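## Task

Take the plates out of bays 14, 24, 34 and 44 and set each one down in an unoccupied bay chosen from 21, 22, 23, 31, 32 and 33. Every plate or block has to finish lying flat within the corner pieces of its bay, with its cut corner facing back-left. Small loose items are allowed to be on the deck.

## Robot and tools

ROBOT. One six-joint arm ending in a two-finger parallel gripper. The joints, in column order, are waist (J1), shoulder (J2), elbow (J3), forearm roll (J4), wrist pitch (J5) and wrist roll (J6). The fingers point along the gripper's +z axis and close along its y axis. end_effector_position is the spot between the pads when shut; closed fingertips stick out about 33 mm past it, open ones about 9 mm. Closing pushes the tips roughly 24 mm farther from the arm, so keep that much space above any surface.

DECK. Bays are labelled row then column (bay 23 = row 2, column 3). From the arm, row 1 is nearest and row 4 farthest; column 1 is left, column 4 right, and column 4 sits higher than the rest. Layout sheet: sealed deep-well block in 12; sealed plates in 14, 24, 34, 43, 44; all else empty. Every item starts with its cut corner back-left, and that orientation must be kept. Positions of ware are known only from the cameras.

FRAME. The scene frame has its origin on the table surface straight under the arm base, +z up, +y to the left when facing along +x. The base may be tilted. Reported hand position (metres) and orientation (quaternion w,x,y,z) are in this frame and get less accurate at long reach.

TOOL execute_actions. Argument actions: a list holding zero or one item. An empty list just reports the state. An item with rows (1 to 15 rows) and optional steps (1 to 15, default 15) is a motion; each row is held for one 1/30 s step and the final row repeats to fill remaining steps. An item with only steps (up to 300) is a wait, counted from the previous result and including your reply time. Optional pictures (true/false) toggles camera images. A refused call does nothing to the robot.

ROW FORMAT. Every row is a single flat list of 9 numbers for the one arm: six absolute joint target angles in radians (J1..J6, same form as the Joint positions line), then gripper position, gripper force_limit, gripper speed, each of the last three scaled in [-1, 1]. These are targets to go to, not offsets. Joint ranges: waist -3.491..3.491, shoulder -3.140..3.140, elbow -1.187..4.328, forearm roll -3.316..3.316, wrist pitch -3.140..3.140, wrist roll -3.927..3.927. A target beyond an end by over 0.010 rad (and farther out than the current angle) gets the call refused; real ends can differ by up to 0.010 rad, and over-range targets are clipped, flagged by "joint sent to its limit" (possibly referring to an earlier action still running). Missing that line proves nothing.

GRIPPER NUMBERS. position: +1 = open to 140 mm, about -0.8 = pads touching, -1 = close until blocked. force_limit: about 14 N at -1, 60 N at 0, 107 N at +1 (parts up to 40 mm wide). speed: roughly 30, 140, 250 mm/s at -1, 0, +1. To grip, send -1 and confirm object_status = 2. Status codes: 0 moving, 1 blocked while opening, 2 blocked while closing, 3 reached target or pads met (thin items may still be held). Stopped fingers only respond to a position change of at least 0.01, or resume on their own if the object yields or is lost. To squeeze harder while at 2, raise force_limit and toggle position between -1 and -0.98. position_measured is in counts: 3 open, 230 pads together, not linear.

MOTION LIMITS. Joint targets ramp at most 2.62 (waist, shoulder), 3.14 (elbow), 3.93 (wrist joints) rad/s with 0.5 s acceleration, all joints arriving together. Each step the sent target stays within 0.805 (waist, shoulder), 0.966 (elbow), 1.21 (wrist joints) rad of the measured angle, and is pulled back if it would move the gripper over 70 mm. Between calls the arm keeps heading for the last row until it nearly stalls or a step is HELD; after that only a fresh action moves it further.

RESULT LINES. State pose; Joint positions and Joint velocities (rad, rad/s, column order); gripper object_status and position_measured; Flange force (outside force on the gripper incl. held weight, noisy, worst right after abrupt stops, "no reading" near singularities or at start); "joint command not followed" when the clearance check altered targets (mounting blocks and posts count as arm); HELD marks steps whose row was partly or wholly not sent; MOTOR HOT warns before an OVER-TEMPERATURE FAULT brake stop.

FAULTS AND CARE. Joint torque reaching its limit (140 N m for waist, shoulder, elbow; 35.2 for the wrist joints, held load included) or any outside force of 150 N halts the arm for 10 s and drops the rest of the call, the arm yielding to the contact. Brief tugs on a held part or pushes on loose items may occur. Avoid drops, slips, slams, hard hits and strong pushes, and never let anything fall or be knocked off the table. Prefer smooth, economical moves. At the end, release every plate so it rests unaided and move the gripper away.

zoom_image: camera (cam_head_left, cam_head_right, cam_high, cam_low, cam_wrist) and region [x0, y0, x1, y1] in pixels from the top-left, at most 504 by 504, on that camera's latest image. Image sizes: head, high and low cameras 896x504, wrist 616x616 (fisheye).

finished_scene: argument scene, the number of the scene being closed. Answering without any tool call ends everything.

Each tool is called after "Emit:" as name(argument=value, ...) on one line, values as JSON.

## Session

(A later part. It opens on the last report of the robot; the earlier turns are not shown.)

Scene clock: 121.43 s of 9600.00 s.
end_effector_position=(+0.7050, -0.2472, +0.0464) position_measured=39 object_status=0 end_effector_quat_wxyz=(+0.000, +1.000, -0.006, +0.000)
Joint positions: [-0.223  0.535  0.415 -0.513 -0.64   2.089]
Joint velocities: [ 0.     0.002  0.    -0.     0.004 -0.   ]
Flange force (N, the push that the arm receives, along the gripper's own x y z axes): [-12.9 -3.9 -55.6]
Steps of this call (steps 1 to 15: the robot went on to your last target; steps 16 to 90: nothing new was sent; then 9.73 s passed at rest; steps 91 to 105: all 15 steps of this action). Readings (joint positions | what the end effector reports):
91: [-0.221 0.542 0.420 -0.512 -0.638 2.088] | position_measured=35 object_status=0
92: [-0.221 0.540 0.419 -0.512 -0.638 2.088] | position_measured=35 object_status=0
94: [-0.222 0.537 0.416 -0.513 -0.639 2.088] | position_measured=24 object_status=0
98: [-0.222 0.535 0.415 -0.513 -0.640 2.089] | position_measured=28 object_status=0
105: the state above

Emit:
execute_actions(actions=[{"rows":[[-0.223,0.533,0.4134,-0.5128,-0.6402,2.089,-0.98,0,-0.6],[-0.223,0.533,0.4134,-0.5128,-0.6402,2.089,-0.98,0,-0.6],[-0.223,0.533,0.4134,-0.5128,-0.6402,2.089,-0.98,0,-0.6],[-0.223,0.533,0.4134,-0.5128,-0.6402,2.089,-0.98,0,-0.6],[-0.223,0.533,0.4134,-0.5128,-0.6402,2.089,-0.98,0,-0.6],[-0.241,0.449,0.344,-0.522,-0.662,2.103,-0.98,0,-0.6]]}])

Emit:
zoom_image(camera="cam_low", region=[340,230,460,305])

Scene clock: 128.70 s of 9600.00 s.
end_effector_position=(+0.7015, -0.2453, +0.0857) position_measured=40 object_status=2 end_effector_quat_wxyz=(+0.000, +1.000, -0.007, -0.000)
Joint positions: [-0.241  0.449  0.344 -0.522 -0.662  2.103]
Joint velocities: [-0.001  0.    -0.009 -0.004 -0.003  0.001]
Flange force (N, the push that the arm receives, along the gripper's own x y z axes): [0.4 -0.7 -3.7]
Steps of this call (steps 1 to 15: the robot went on to your last target; steps 16 to 90: nothing new was sent; then 3.77 s passed at rest; steps 91 to 105: all 15 steps of this action). Readings (joint positions | what the end effector reports):
91: [-0.223 0.535 0.415 -0.513 -0.640 2.089] | position_measured=39 object_status=0
92: [-0.223 0.535 0.415 -0.513 -0.640 2.089] | position_measured=39 object_status=0
94: [-0.223 0.534 0.414 -0.513 -0.640 2.089] | position_measured=39 object_status=0
98: [-0.225 0.521 0.403 -0.514 -0.644 2.091] | position_measured=40 object_status=0
105: the state above

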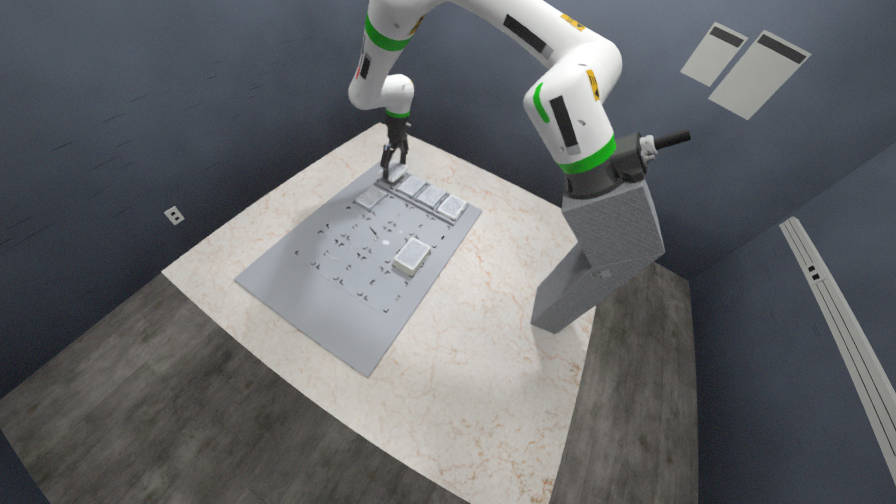

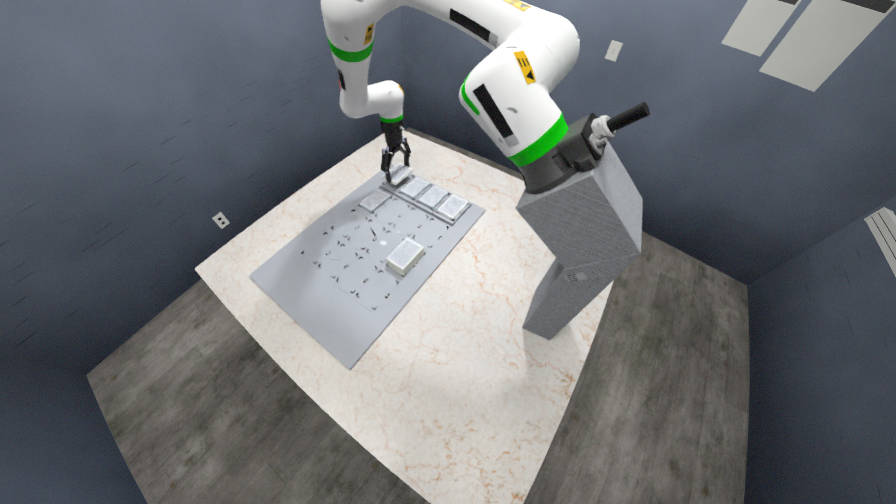

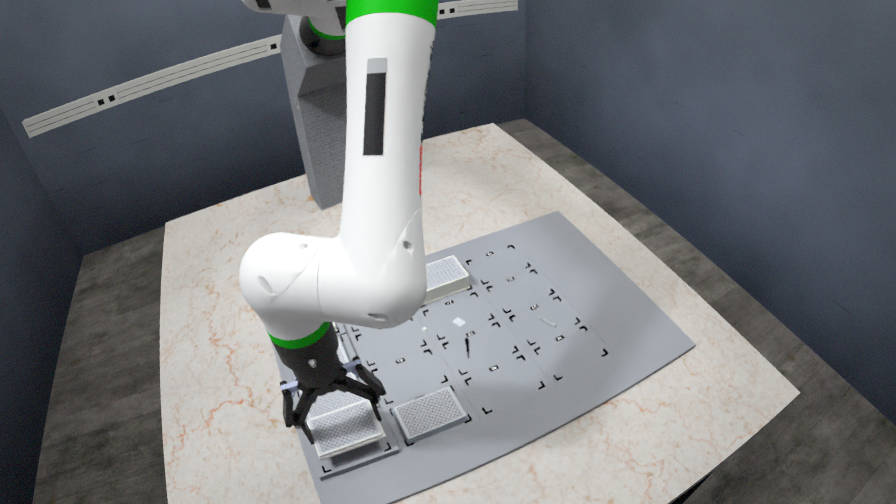

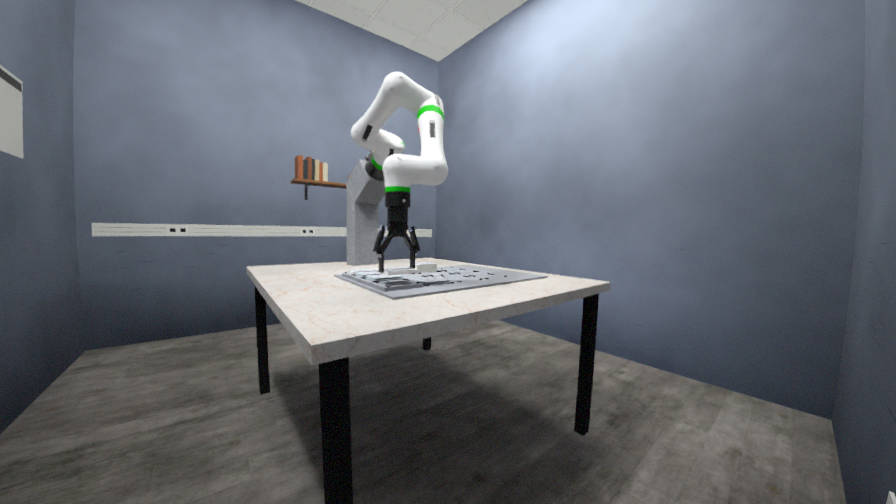

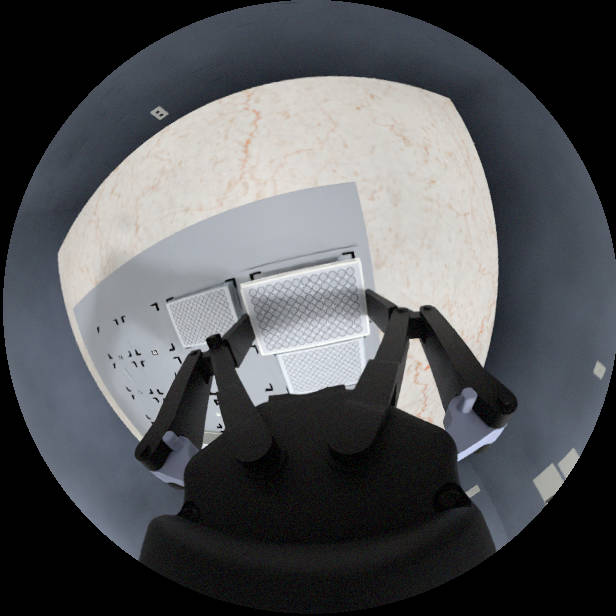

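Region (340, 230, 460, 305) of cam_low's 896x504 image, scaled by 4.200, with more detail than that image has; it fills the top 315 rows of this view, and the rest is white.

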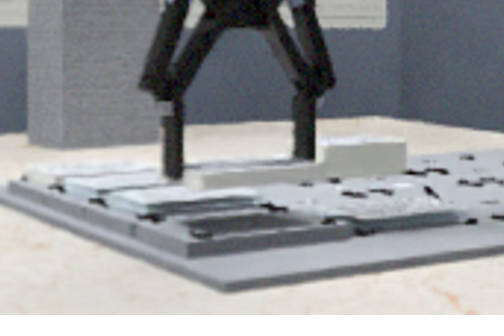

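Emit:
execute_actions(actions=[{"rows":[[0.079,0.224,-0.192,-0.255,-0.25,1.724,-0.98,0,0]]}], pictures=false)

Emit:
execute_actions(actions=[{"steps":6}], pictures=false)

Emit:
execute_actions(actions=[{"rows":[[0.084,0.3208,-0.1256,-0.2713,-0.222,1.736,-0.98,0,0]]}])

Emit:
zoom_image(camera="cam_wrist", region=[200,220,420,380])

Emit:
zoom_image(camera="cam_high", region=[340,310,480,420])

Scene clock: 150.97 s of 9600.00 s.
end_effector_position=(+0.6254, -0.1234, +0.0798) position_measured=40 object_status=2 end_effector_quat_wxyz=(+0.008, +1.000, -0.010, -0.004)
Joint positions: [ 0.002  0.278 -0.062 -0.32  -0.35   1.816]
Joint velocities: [ 0.599 -0.42  -1.001  0.494  0.764 -0.706]
Flange force (N, the push that the arm receives, along the gripper's own x y z axes): [5.7 -0.7 -1.7]
Steps of this call (steps 1 to 15: the robot went on to your last target; steps 16 to 90: nothing new was sent; then 18.77 s passed at rest; steps 91 to 105: all 15 steps of this action). Readings (joint positions | what the end effector reports):
91: [-0.241 0.449 0.344 -0.522 -0.662 2.103] | position_measured=40 object_status=2
92: [-0.239 0.447 0.340 -0.520 -0.659 2.101] | position_measured=40 object_status=2
94: [-0.222 0.435 0.311 -0.506 -0.637 2.080] | position_measured=40 object_status=2
98: [-0.144 0.381 0.181 -0.441 -0.537 1.988] | position_measured=40 object_status=2
105: the state above

Scene clock: 151.17 s of 9600.00 s.
end_effector_position=(+0.6007, -0.0842, +0.0849) position_measured=40 object_status=2 end_effector_quat_wxyz=(-0.000, +1.000, -0.005, +0.001)
Joint positions: [ 0.077  0.225 -0.189 -0.257 -0.252  1.726]
Joint velocities: [ 0.074 -0.053 -0.124  0.062  0.096 -0.086]
Flange force (N, the push that the arm receives, along the gripper's own x y z axes): no reading
Steps of this call (steps 1 to 6: the robot went on to your last target). Readings (joint positions | what the end effector reports):
1: [0.021 0.265 -0.095 -0.303 -0.325 1.793] | position_measured=40 object_status=2
2: [0.039 0.252 -0.125 -0.289 -0.302 1.772] | position_measured=40 object_status=2
4: [0.065 0.234 -0.169 -0.267 -0.268 1.741] | position_measured=40 object_status=2
6: the state above

Scene clock: 151.67 s of 9600.00 s.
end_effector_position=(+0.5996, -0.0826, +0.0454) position_measured=40 object_status=2 end_effector_quat_wxyz=(-0.000, +1.000, -0.006, -0.000)
Joint positions: [ 0.084  0.321 -0.126 -0.271 -0.222  1.736]
Joint velocities: [-0.     0.001  0.    -0.     0.     0.   ]
Flange force (N, the push that the arm receives, along the gripper's own x y z axes): no reading
Steps of this call (steps 1 to 15: all 15 steps of this action). Readings (joint positions | what the end effector reports):
1: [0.078 0.225 -0.191 -0.256 -0.251 1.725] | position_measured=40 object_status=2
2: [0.079 0.227 -0.189 -0.256 -0.249 1.725] | position_measured=40 object_status=2
4: [0.081 0.251 -0.173 -0.261 -0.241 1.729] | position_measured=40 object_status=2
8: [0.084 0.315 -0.130 -0.270 -0.224 1.735] | position_measured=40 object_status=2
15: the state above

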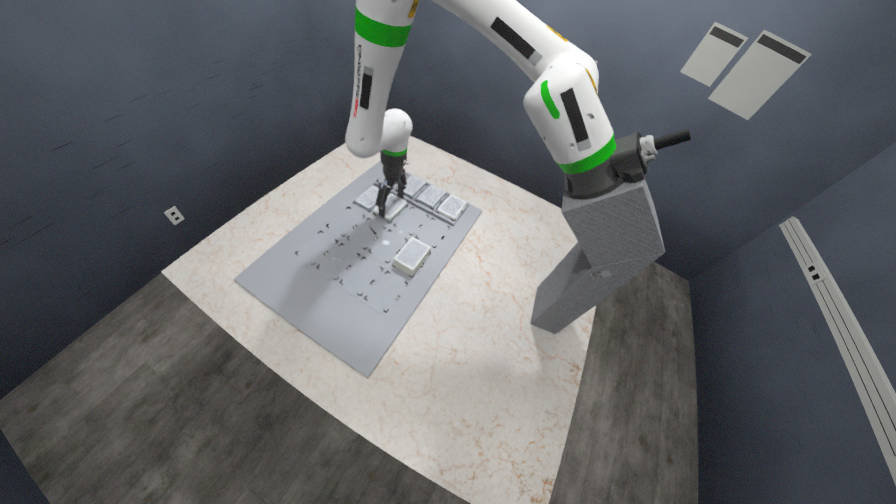

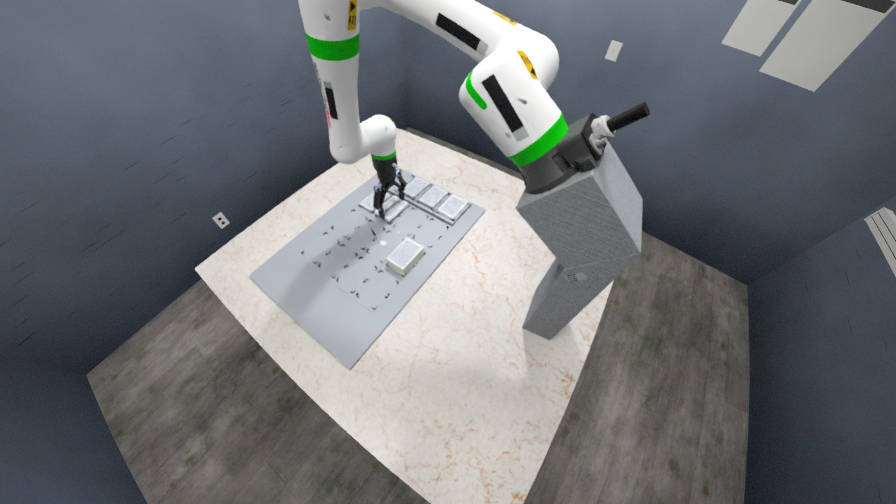

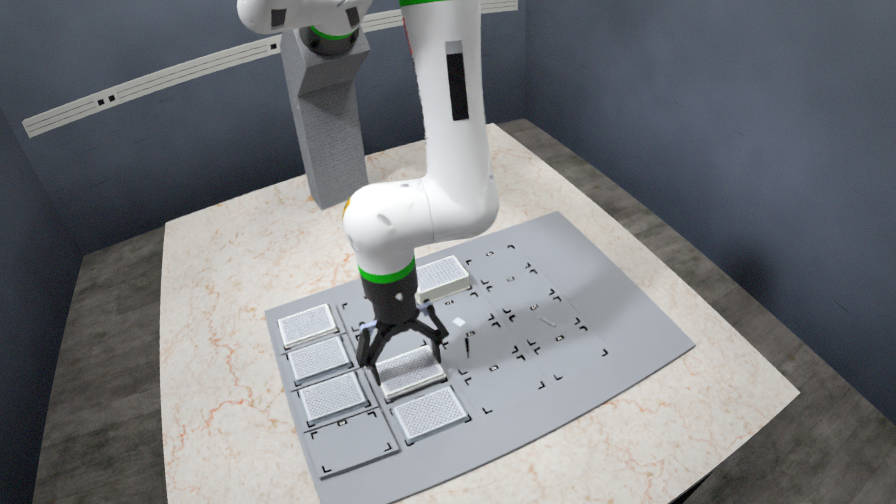

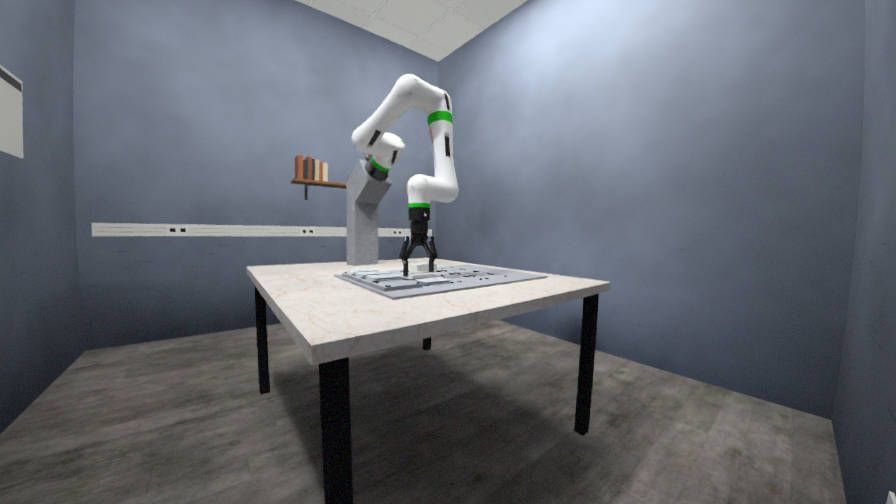

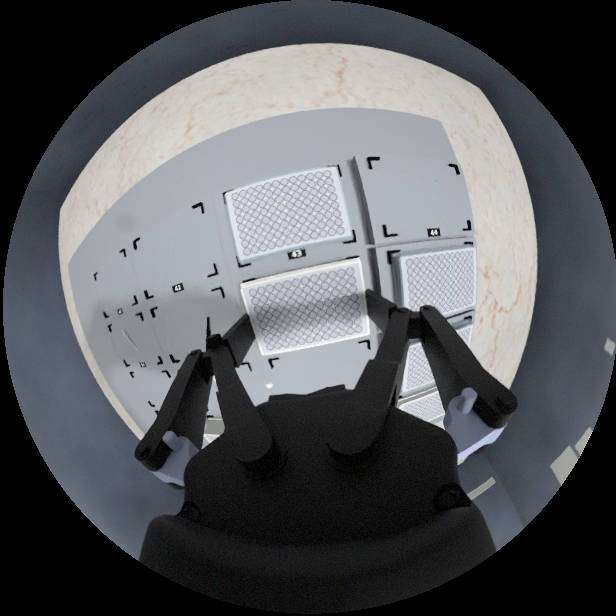

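Region (200, 220, 420, 380) of cam_wrist's 616x616 image, scaled by 2.291, with more detail than that image has; it fills the top 367 rows of this view, and the rest is white.

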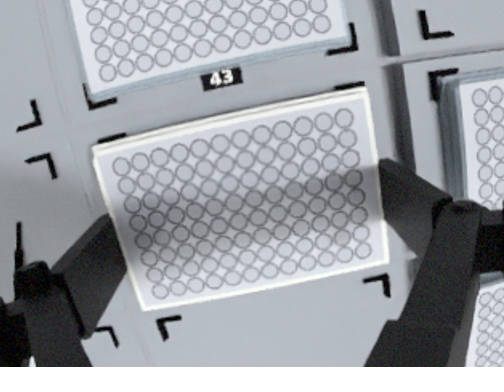

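Region (340, 310, 480, 420) of cam_high's 896x504 image, scaled by 3.600, with more detail than that image has; it fills the top 396 rows of this view, and the rest is white.

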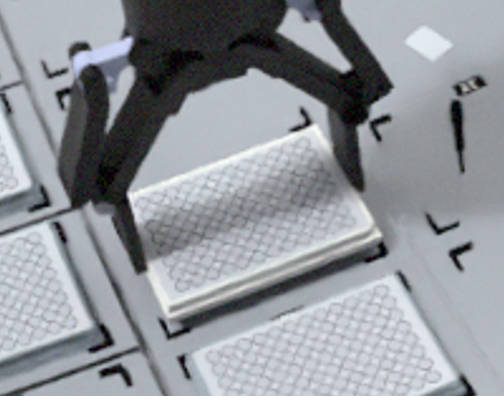

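Emit:
execute_actions(actions=[{"rows":[[0.0836,0.3353,-0.1153,-0.2737,-0.218,1.7385,-0.98,0,0]],"steps":9}])

Emit:
zoom_image(camera="cam_wrist", region=[225,240,385,370])

Emit:
zoom_image(camera="cam_high", region=[360,330,460,415])

Scene clock: 158.40 s of 9600.00 s.
end_effector_position=(+0.5993, -0.0833, +0.0395) position_measured=40 object_status=2 end_effector_quat_wxyz=(-0.000, +1.000, -0.006, -0.000)
Joint positions: [ 0.084  0.335 -0.115 -0.274 -0.218  1.738]
Joint velocities: [-0.     0.002  0.002  0.    -0.001  0.001]
Flange force (N, the push that the arm receives, along the gripper's own x y z axes): no reading
Steps of this call (steps 1 to 15: the robot went on to your last target; steps 16 to 90: nothing new was sent; then 3.43 s passed at rest; steps 91 to 99: all 9 steps of this action). Readings (joint positions | what the end effector reports):
91: [0.084 0.321 -0.125 -0.271 -0.222 1.736] | position_measured=40 object_status=2
92: [0.084 0.324 -0.123 -0.272 -0.221 1.737] | position_measured=40 object_status=2
94: [0.084 0.333 -0.117 -0.273 -0.219 1.738] | position_measured=40 object_status=2
98: [0.084 0.335 -0.115 -0.274 -0.218 1.738] | position_measured=40 object_status=2
99: the state above

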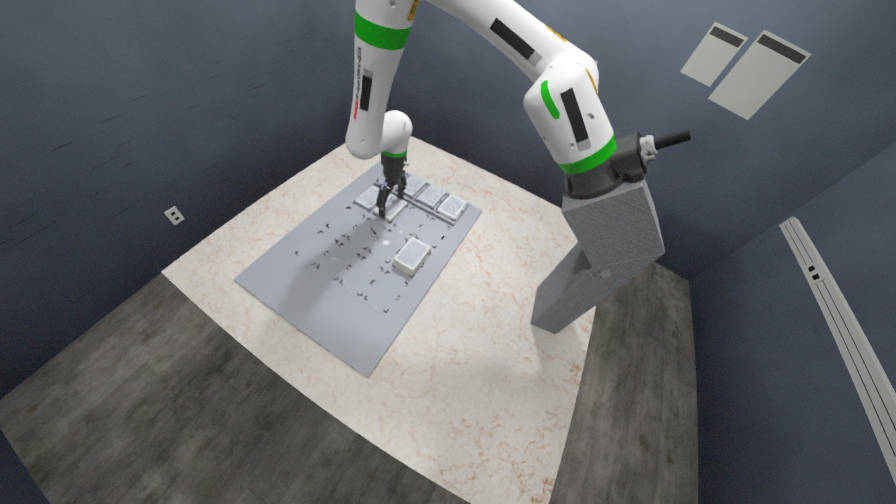

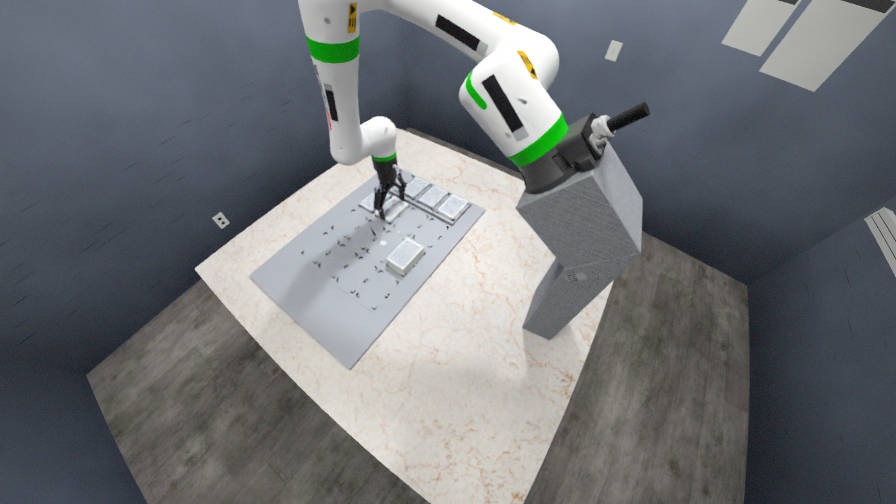

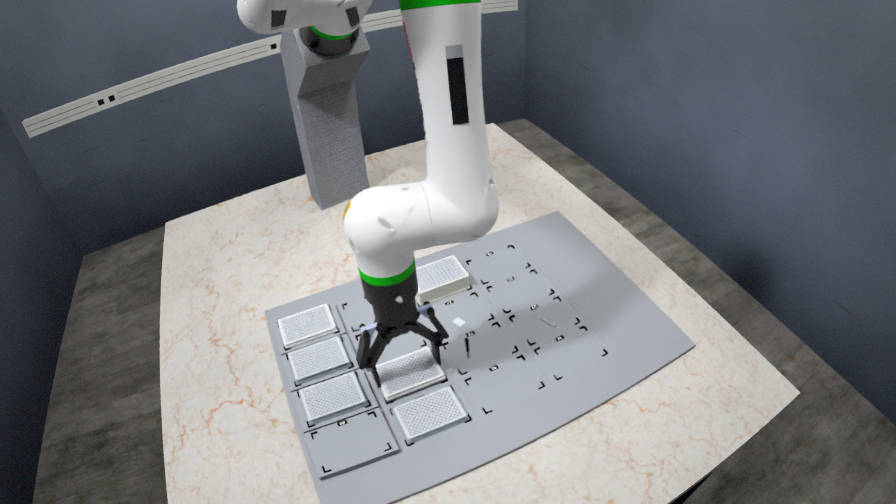

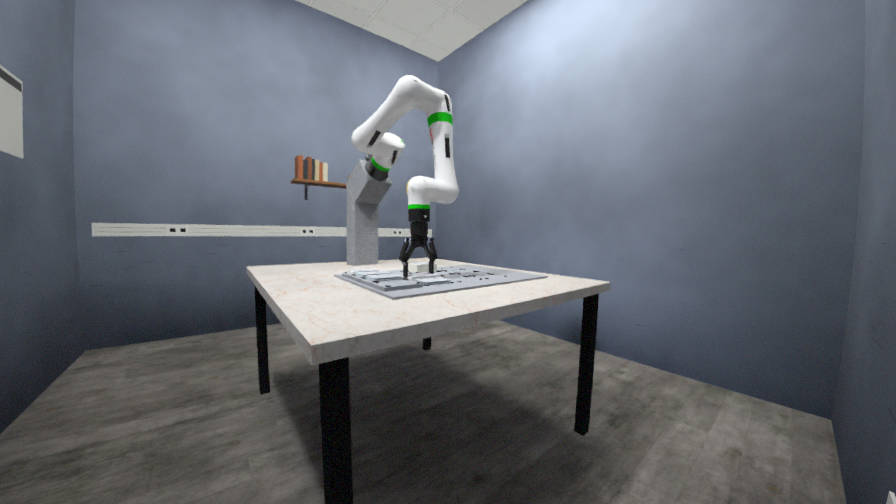

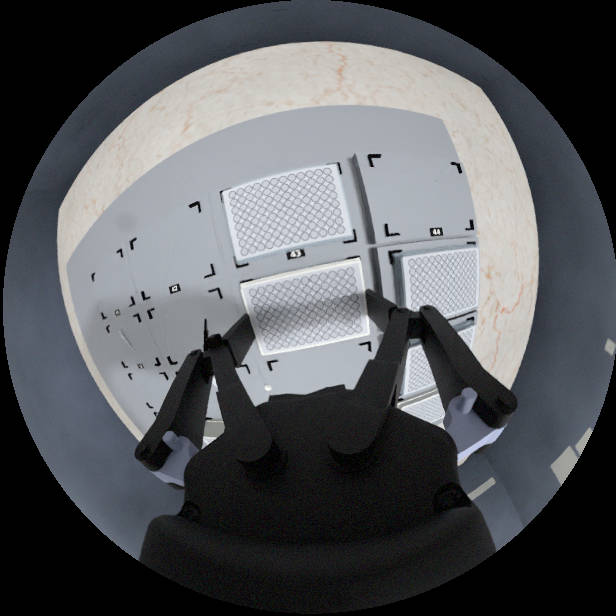

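Region (225, 240, 385, 370) of cam_wrist's 616x616 image, scaled by 3.150, with more detail than that image has; it fills the top 410 rows of this view, and the rest is white.

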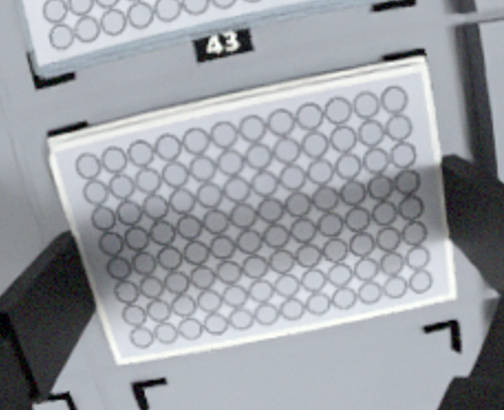

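Region (360, 330, 460, 415) of cam_high's 896x504 image, scaled by 5.040, with more detail than that image has; it fills the top 428 rows of this view, and the rest is white.

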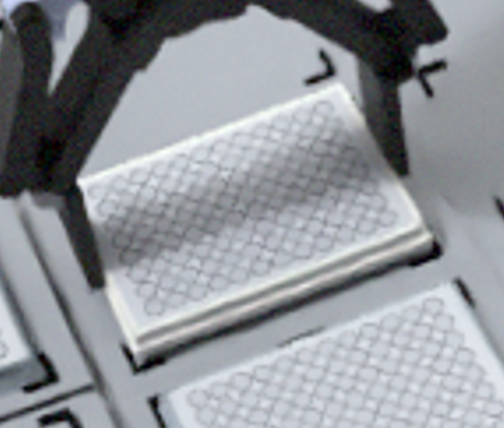

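Emit:
execute_actions(actions=[{"rows":[[0.084,0.3353,-0.1171,-0.2737,-0.218,1.7385,-0.98,0,0],[0.084,0.3353,-0.1171,-0.2737,-0.218,1.7385,-0.98,0,0],[0.084,0.3353,-0.1171,-0.2737,-0.218,1.7385,-0.98,0,0],[0.0843,0.341,-0.113,-0.2747,-0.2163,1.7392,-0.98,0,0],[0.0843,0.341,-0.113,-0.2747,-0.2163,1.7392,-0.98,0,0],[0.0846,0.348,-0.108,-0.2758,-0.2144,1.74,-0.98,0,0]],"steps":13}])

Emit:
zoom_image(camera="cam_wrist", region=[225,240,385,370])

Emit:
zoom_image(camera="cam_high", region=[360,330,460,415])

Scene clock: 171.17 s of 9600.00 s.
end_effector_position=(+0.5978, -0.0832, +0.0341) position_measured=40 object_status=2 end_effector_quat_wxyz=(-0.000, +1.000, -0.006, -0.001)
Joint positions: [ 0.085  0.348 -0.108 -0.276 -0.214  1.74 ]
Joint velocities: [ 0.002  0.002  0.001 -0.     0.001  0.   ]
Flange force (N, the push that the arm receives, along the gripper's own x y z axes): no reading
Steps of this call (steps 1 to 15: the robot went on to your last target; steps 16 to 90: nothing new was sent; then 9.33 s passed at rest; steps 91 to 103: all 13 steps of this action). Readings (joint positions | what the end effector reports):
91: [0.084 0.335 -0.115 -0.274 -0.218 1.739] | position_measured=40 object_status=2
92: [0.084 0.335 -0.115 -0.274 -0.218 1.739] | position_measured=40 object_status=2
94: [0.084 0.336 -0.116 -0.274 -0.218 1.739] | position_measured=40 object_status=2
98: [0.084 0.345 -0.110 -0.275 -0.215 1.740] | position_measured=40 object_status=2
103: the state above

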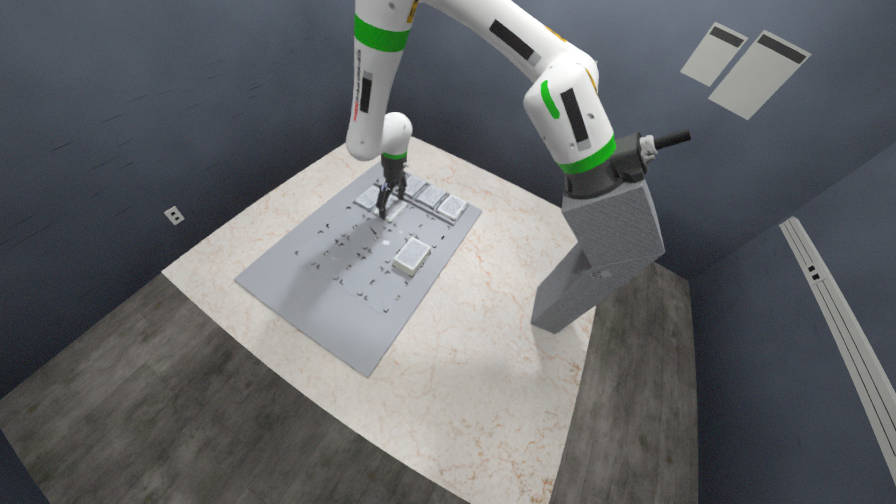

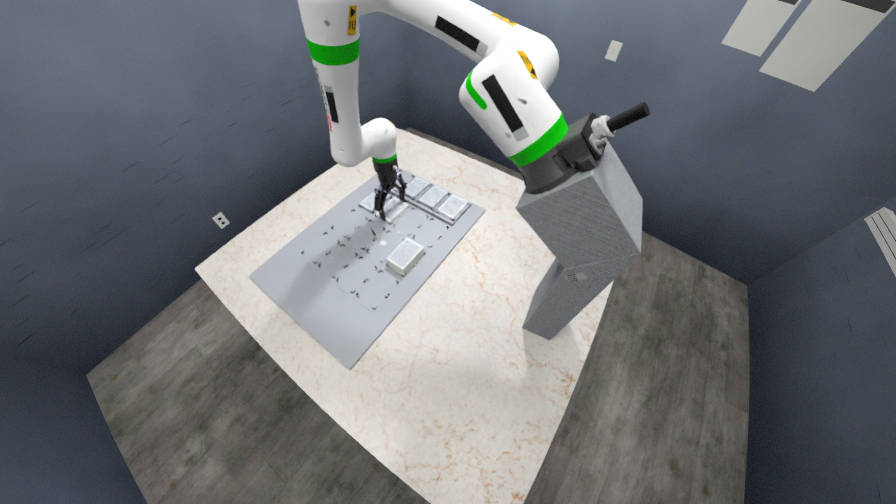

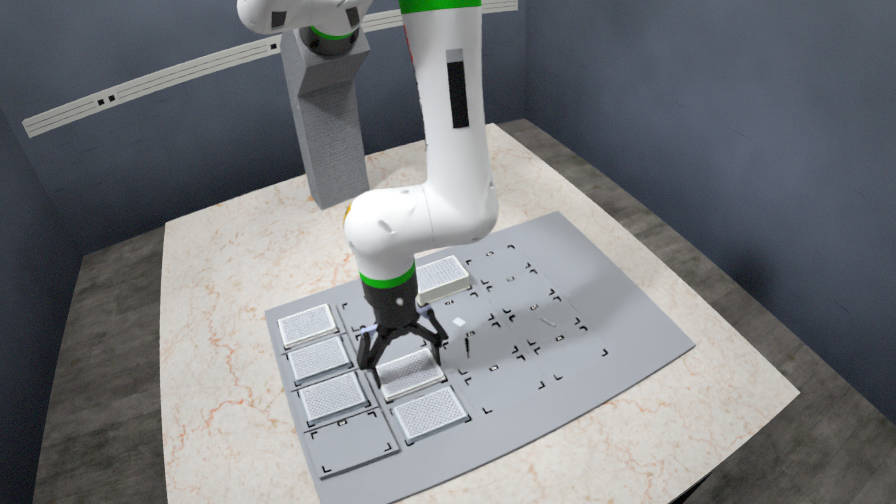

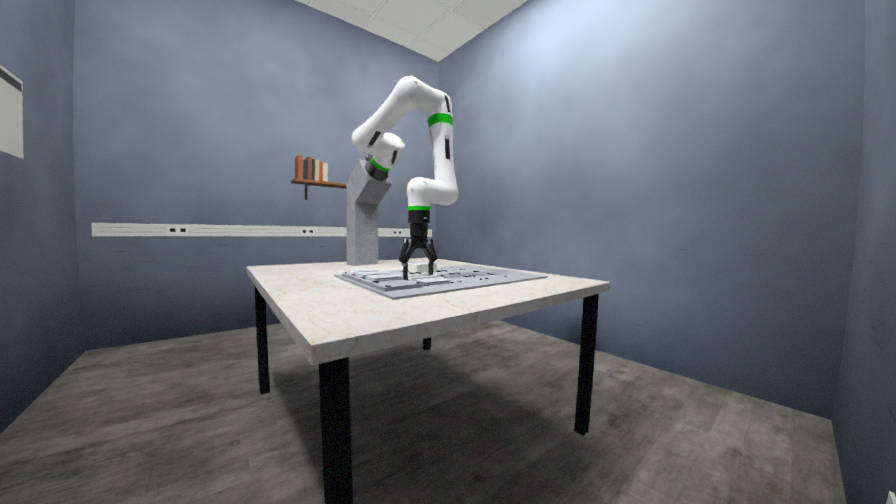

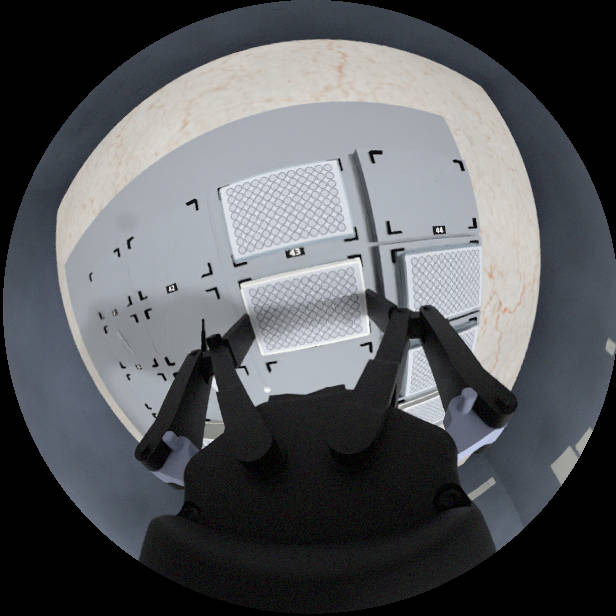

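Region (225, 240, 385, 370) of cam_wrist's 616x616 image, scaled by 3.150, with more detail than that image has; it fills the top 410 rows of this view, and the rest is white.

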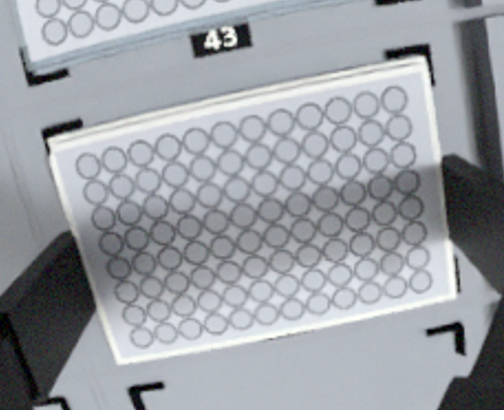

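Region (360, 330, 460, 415) of cam_high's 896x504 image, scaled by 5.040, with more detail than that image has; it fills the top 428 rows of this view, and the rest is white.

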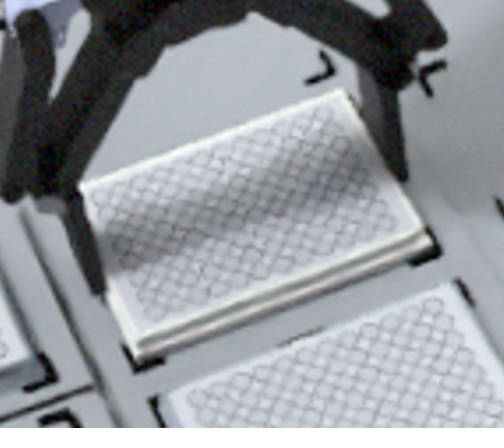

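Emit:
execute_actions(actions=[{"rows":[[0.0848,0.3523,-0.1049,-0.2765,-0.2132,1.7405,-0.98,0,0],[0.0848,0.3523,-0.1049,-0.2765,-0.2132,1.7405,-0.98,0,0],[0.0848,0.3523,-0.1049,-0.2765,-0.2132,1.7405,-0.98,0,0],[0.0848,0.3523,-0.1049,-0.2765,-0.2132,1.7405,-0.98,0,0],[0.0848,0.3523,-0.1049,-0.2765,-0.2132,1.7405,0.95,0,-0.5]],"steps":12}], pictures=false)

Emit:
execute_actions(actions=[{"rows":[[0.079,0.224,-0.192,-0.255,-0.25,1.724,1,0,0]],"steps":10}], pictures=false)

Emit:
execute_actions(actions=[{"rows":[[-0.383,0.38,-0.078,-1.019,-0.501,2.74,1,0,0]]}], pictures=false)

Emit:
execute_actions(actions=[{"steps":12}], pictures=false)

Emit:
execute_actions(actions=[{"rows":[[-0.3612,0.456,-0.0222,-1.0434,-0.4717,2.754,1,0,0]],"steps":12}])

Emit:
zoom_image(camera="cam_wrist", region=[120,180,420,380])

Scene clock: 196.33 s of 9600.00 s.
end_effector_position=(+0.5977, -0.0832, +0.0323) position_measured=11 object_status=0 end_effector_quat_wxyz=(-0.000, +1.000, -0.006, -0.001)
Joint positions: [ 0.085  0.352 -0.105 -0.277 -0.213  1.74 ]
Joint velocities: [-0.001  0.001  0.    -0.001 -0.    -0.001]
Flange force (N, the push that the arm receives, along the gripper's own x y z axes): no reading
Steps of this call (steps 1 to 15: the robot went on to your last target; steps 16 to 90: nothing new was sent; then 21.77 s passed at rest; steps 91 to 102: all 12 steps of this action). Readings (joint positions | what the end effector reports):
91: [0.085 0.348 -0.108 -0.276 -0.214 1.740] | position_measured=40 object_status=2
92: [0.085 0.350 -0.107 -0.276 -0.214 1.740] | position_measured=40 object_status=2
94: [0.085 0.352 -0.105 -0.276 -0.213 1.740] | position_measured=40 object_status=2
98: [0.085 0.352 -0.105 -0.277 -0.213 1.740] | position_measured=29 object_status=0
102: the state above

Scene clock: 196.67 s of 9600.00 s.
end_effector_position=(+0.6002, -0.0833, +0.0843) position_measured=3 object_status=3 end_effector_quat_wxyz=(-0.000, +1.000, -0.005, +0.001)
Joint positions: [ 0.079  0.226 -0.19  -0.255 -0.249  1.724]
Joint velocities: [-0.003 -0.103 -0.072  0.018 -0.029 -0.013]
Flange force (N, the push that the arm receives, along the gripper's own x y z axes): no reading
Steps of this call (steps 1 to 10: all 10 steps of this action). Readings (joint positions | what the end effector reports):
1: [0.085 0.352 -0.105 -0.277 -0.213 1.740] | position_measured=9 object_status=0
2: [0.085 0.350 -0.106 -0.277 -0.213 1.740] | position_measured=6 object_status=0
4: [0.084 0.328 -0.122 -0.273 -0.220 1.738] | position_measured=3 object_status=0
8: [0.080 0.244 -0.178 -0.258 -0.244 1.727] | position_measured=3 object_status=3
10: the state above

Scene clock: 197.17 s of 9600.00 s.
end_effector_position=(+0.5136, -0.1937, +0.0789) position_measured=3 object_status=3 end_effector_quat_wxyz=(+0.008, +0.999, -0.008, -0.030)
Joint positions: [-0.191  0.316 -0.124 -0.702 -0.397  2.318]
Joint velocities: [-0.859  0.285  0.206 -1.407 -0.463  1.878]
Flange force (N, the push that the arm receives, along the gripper's own x y z axes): [2.4 -0.2 -0.7]
Steps of this call (steps 1 to 15: all 15 steps of this action). Readings (joint positions | what the end effector reports):
1: [0.079 0.225 -0.191 -0.255 -0.250 1.724] | position_measured=3 object_status=3
2: [0.077 0.225 -0.191 -0.258 -0.251 1.729] | position_measured=3 object_status=3
4: [0.061 0.232 -0.186 -0.286 -0.260 1.765] | position_measured=3 object_status=3
8: [-0.016 0.258 -0.166 -0.413 -0.302 1.933] | position_measured=3 object_status=3
15: the state above

Scene clock: 197.57 s of 9600.00 s.
end_effector_position=(+0.4902, -0.2458, +0.0809) position_measured=3 object_status=3 end_effector_quat_wxyz=(-0.002, +1.000, -0.005, -0.001)
Joint positions: [-0.383  0.38  -0.078 -1.019 -0.501  2.74 ]
Joint velocities: [ 0.     0.001  0.    -0.002 -0.     0.009]
Flange force (N, the push that the arm receives, along the gripper's own x y z axes): [0.9 0.6 -3.7]
Steps of this call (steps 1 to 12: the robot went on to your last target). Readings (joint positions | what the end effector reports):
1: [-0.221 0.326 -0.117 -0.751 -0.413 2.383] | position_measured=3 object_status=3
2: [-0.250 0.336 -0.110 -0.800 -0.429 2.448] | position_measured=3 object_status=3
4: [-0.304 0.354 -0.097 -0.888 -0.458 2.566] | position_measured=3 object_status=3
8: [-0.371 0.376 -0.081 -0.999 -0.494 2.713] | position_measured=3 object_status=3
12: the state above

Scene clock: 197.97 s of 9600.00 s.
end_effector_position=(+0.4906, -0.2467, +0.0469) position_measured=3 object_status=3 end_effector_quat_wxyz=(-0.000, +1.000, -0.006, -0.000)
Joint positions: [-0.361  0.456 -0.022 -1.043 -0.472  2.754]
Joint velocities: [ 0.     0.002  0.002 -0.    -0.001  0.001]
Flange force (N, the push that the arm receives, along the gripper's own x y z axes): [-1.7 3.1 -4.3]
Steps of this call (steps 1 to 12: all 12 steps of this action). Readings (joint positions | what the end effector reports):
1: [-0.383 0.380 -0.078 -1.019 -0.501 2.740] | position_measured=3 object_status=3
2: [-0.382 0.383 -0.075 -1.020 -0.499 2.741] | position_measured=3 object_status=3
4: [-0.374 0.407 -0.058 -1.028 -0.489 2.745] | position_measured=3 object_status=3
8: [-0.362 0.454 -0.024 -1.043 -0.472 2.754] | position_measured=3 object_status=3
12: the state above

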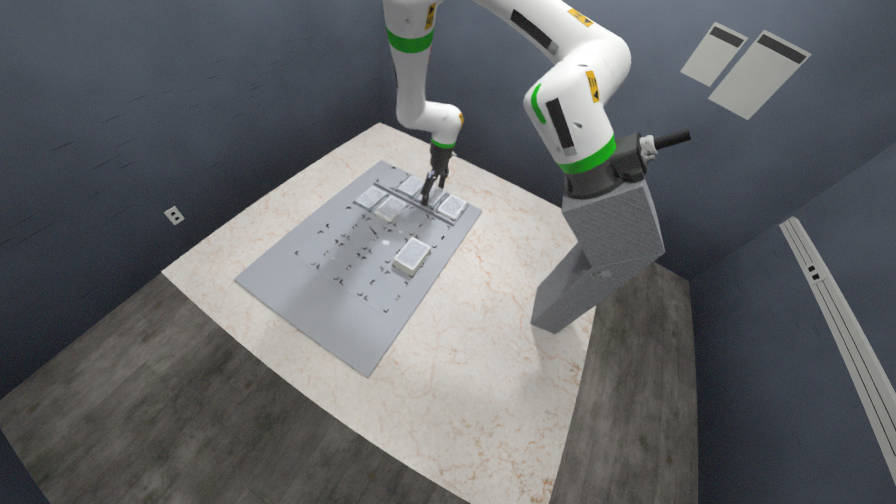

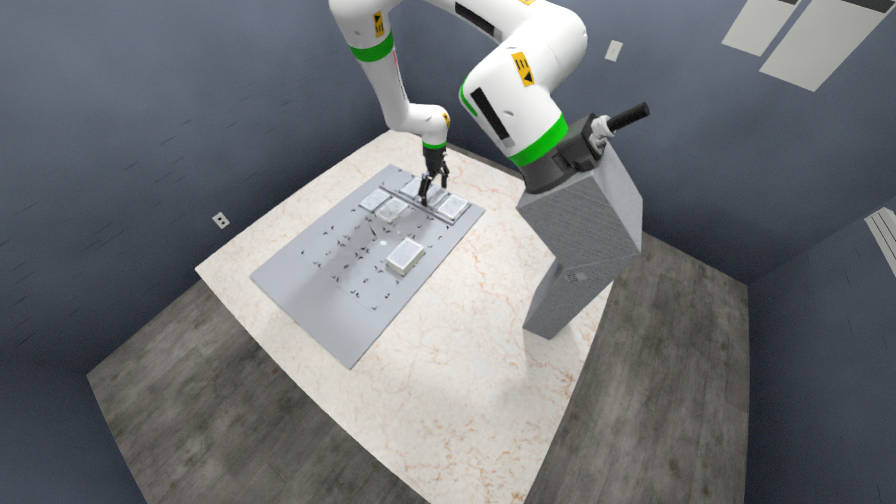

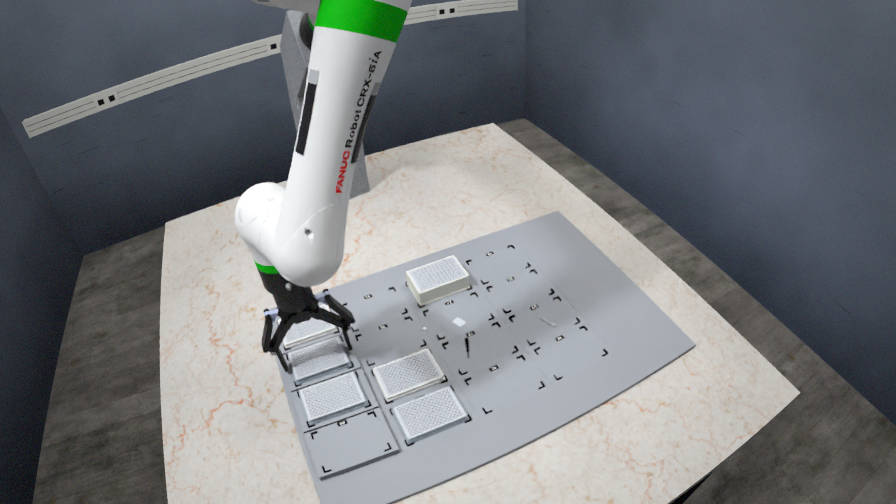

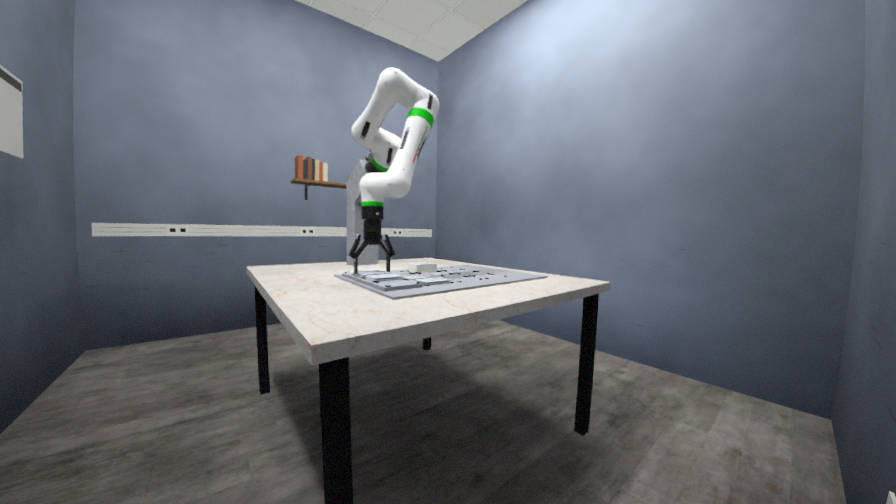

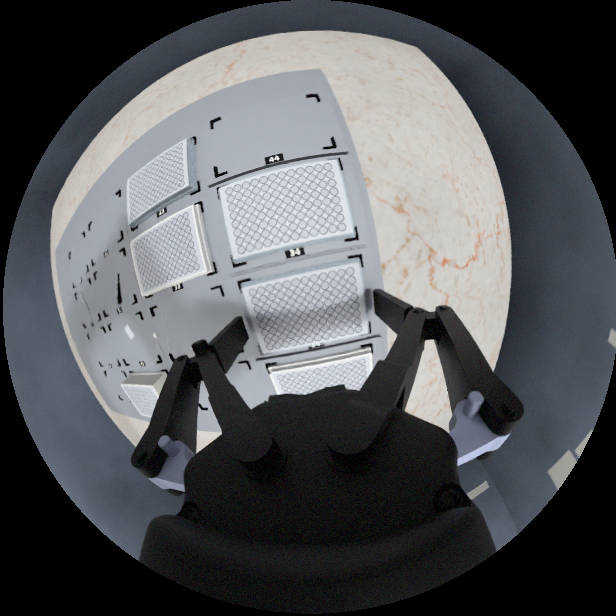

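Region (120, 180, 420, 380) of cam_wrist's 616x616 image, scaled by 1.680, with more detail than that image has.

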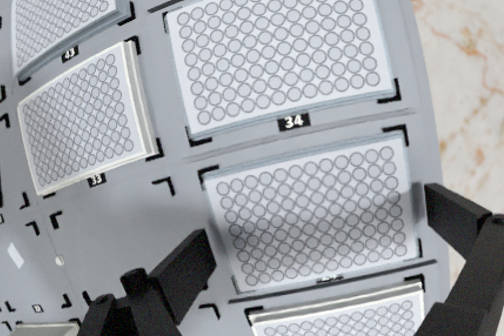

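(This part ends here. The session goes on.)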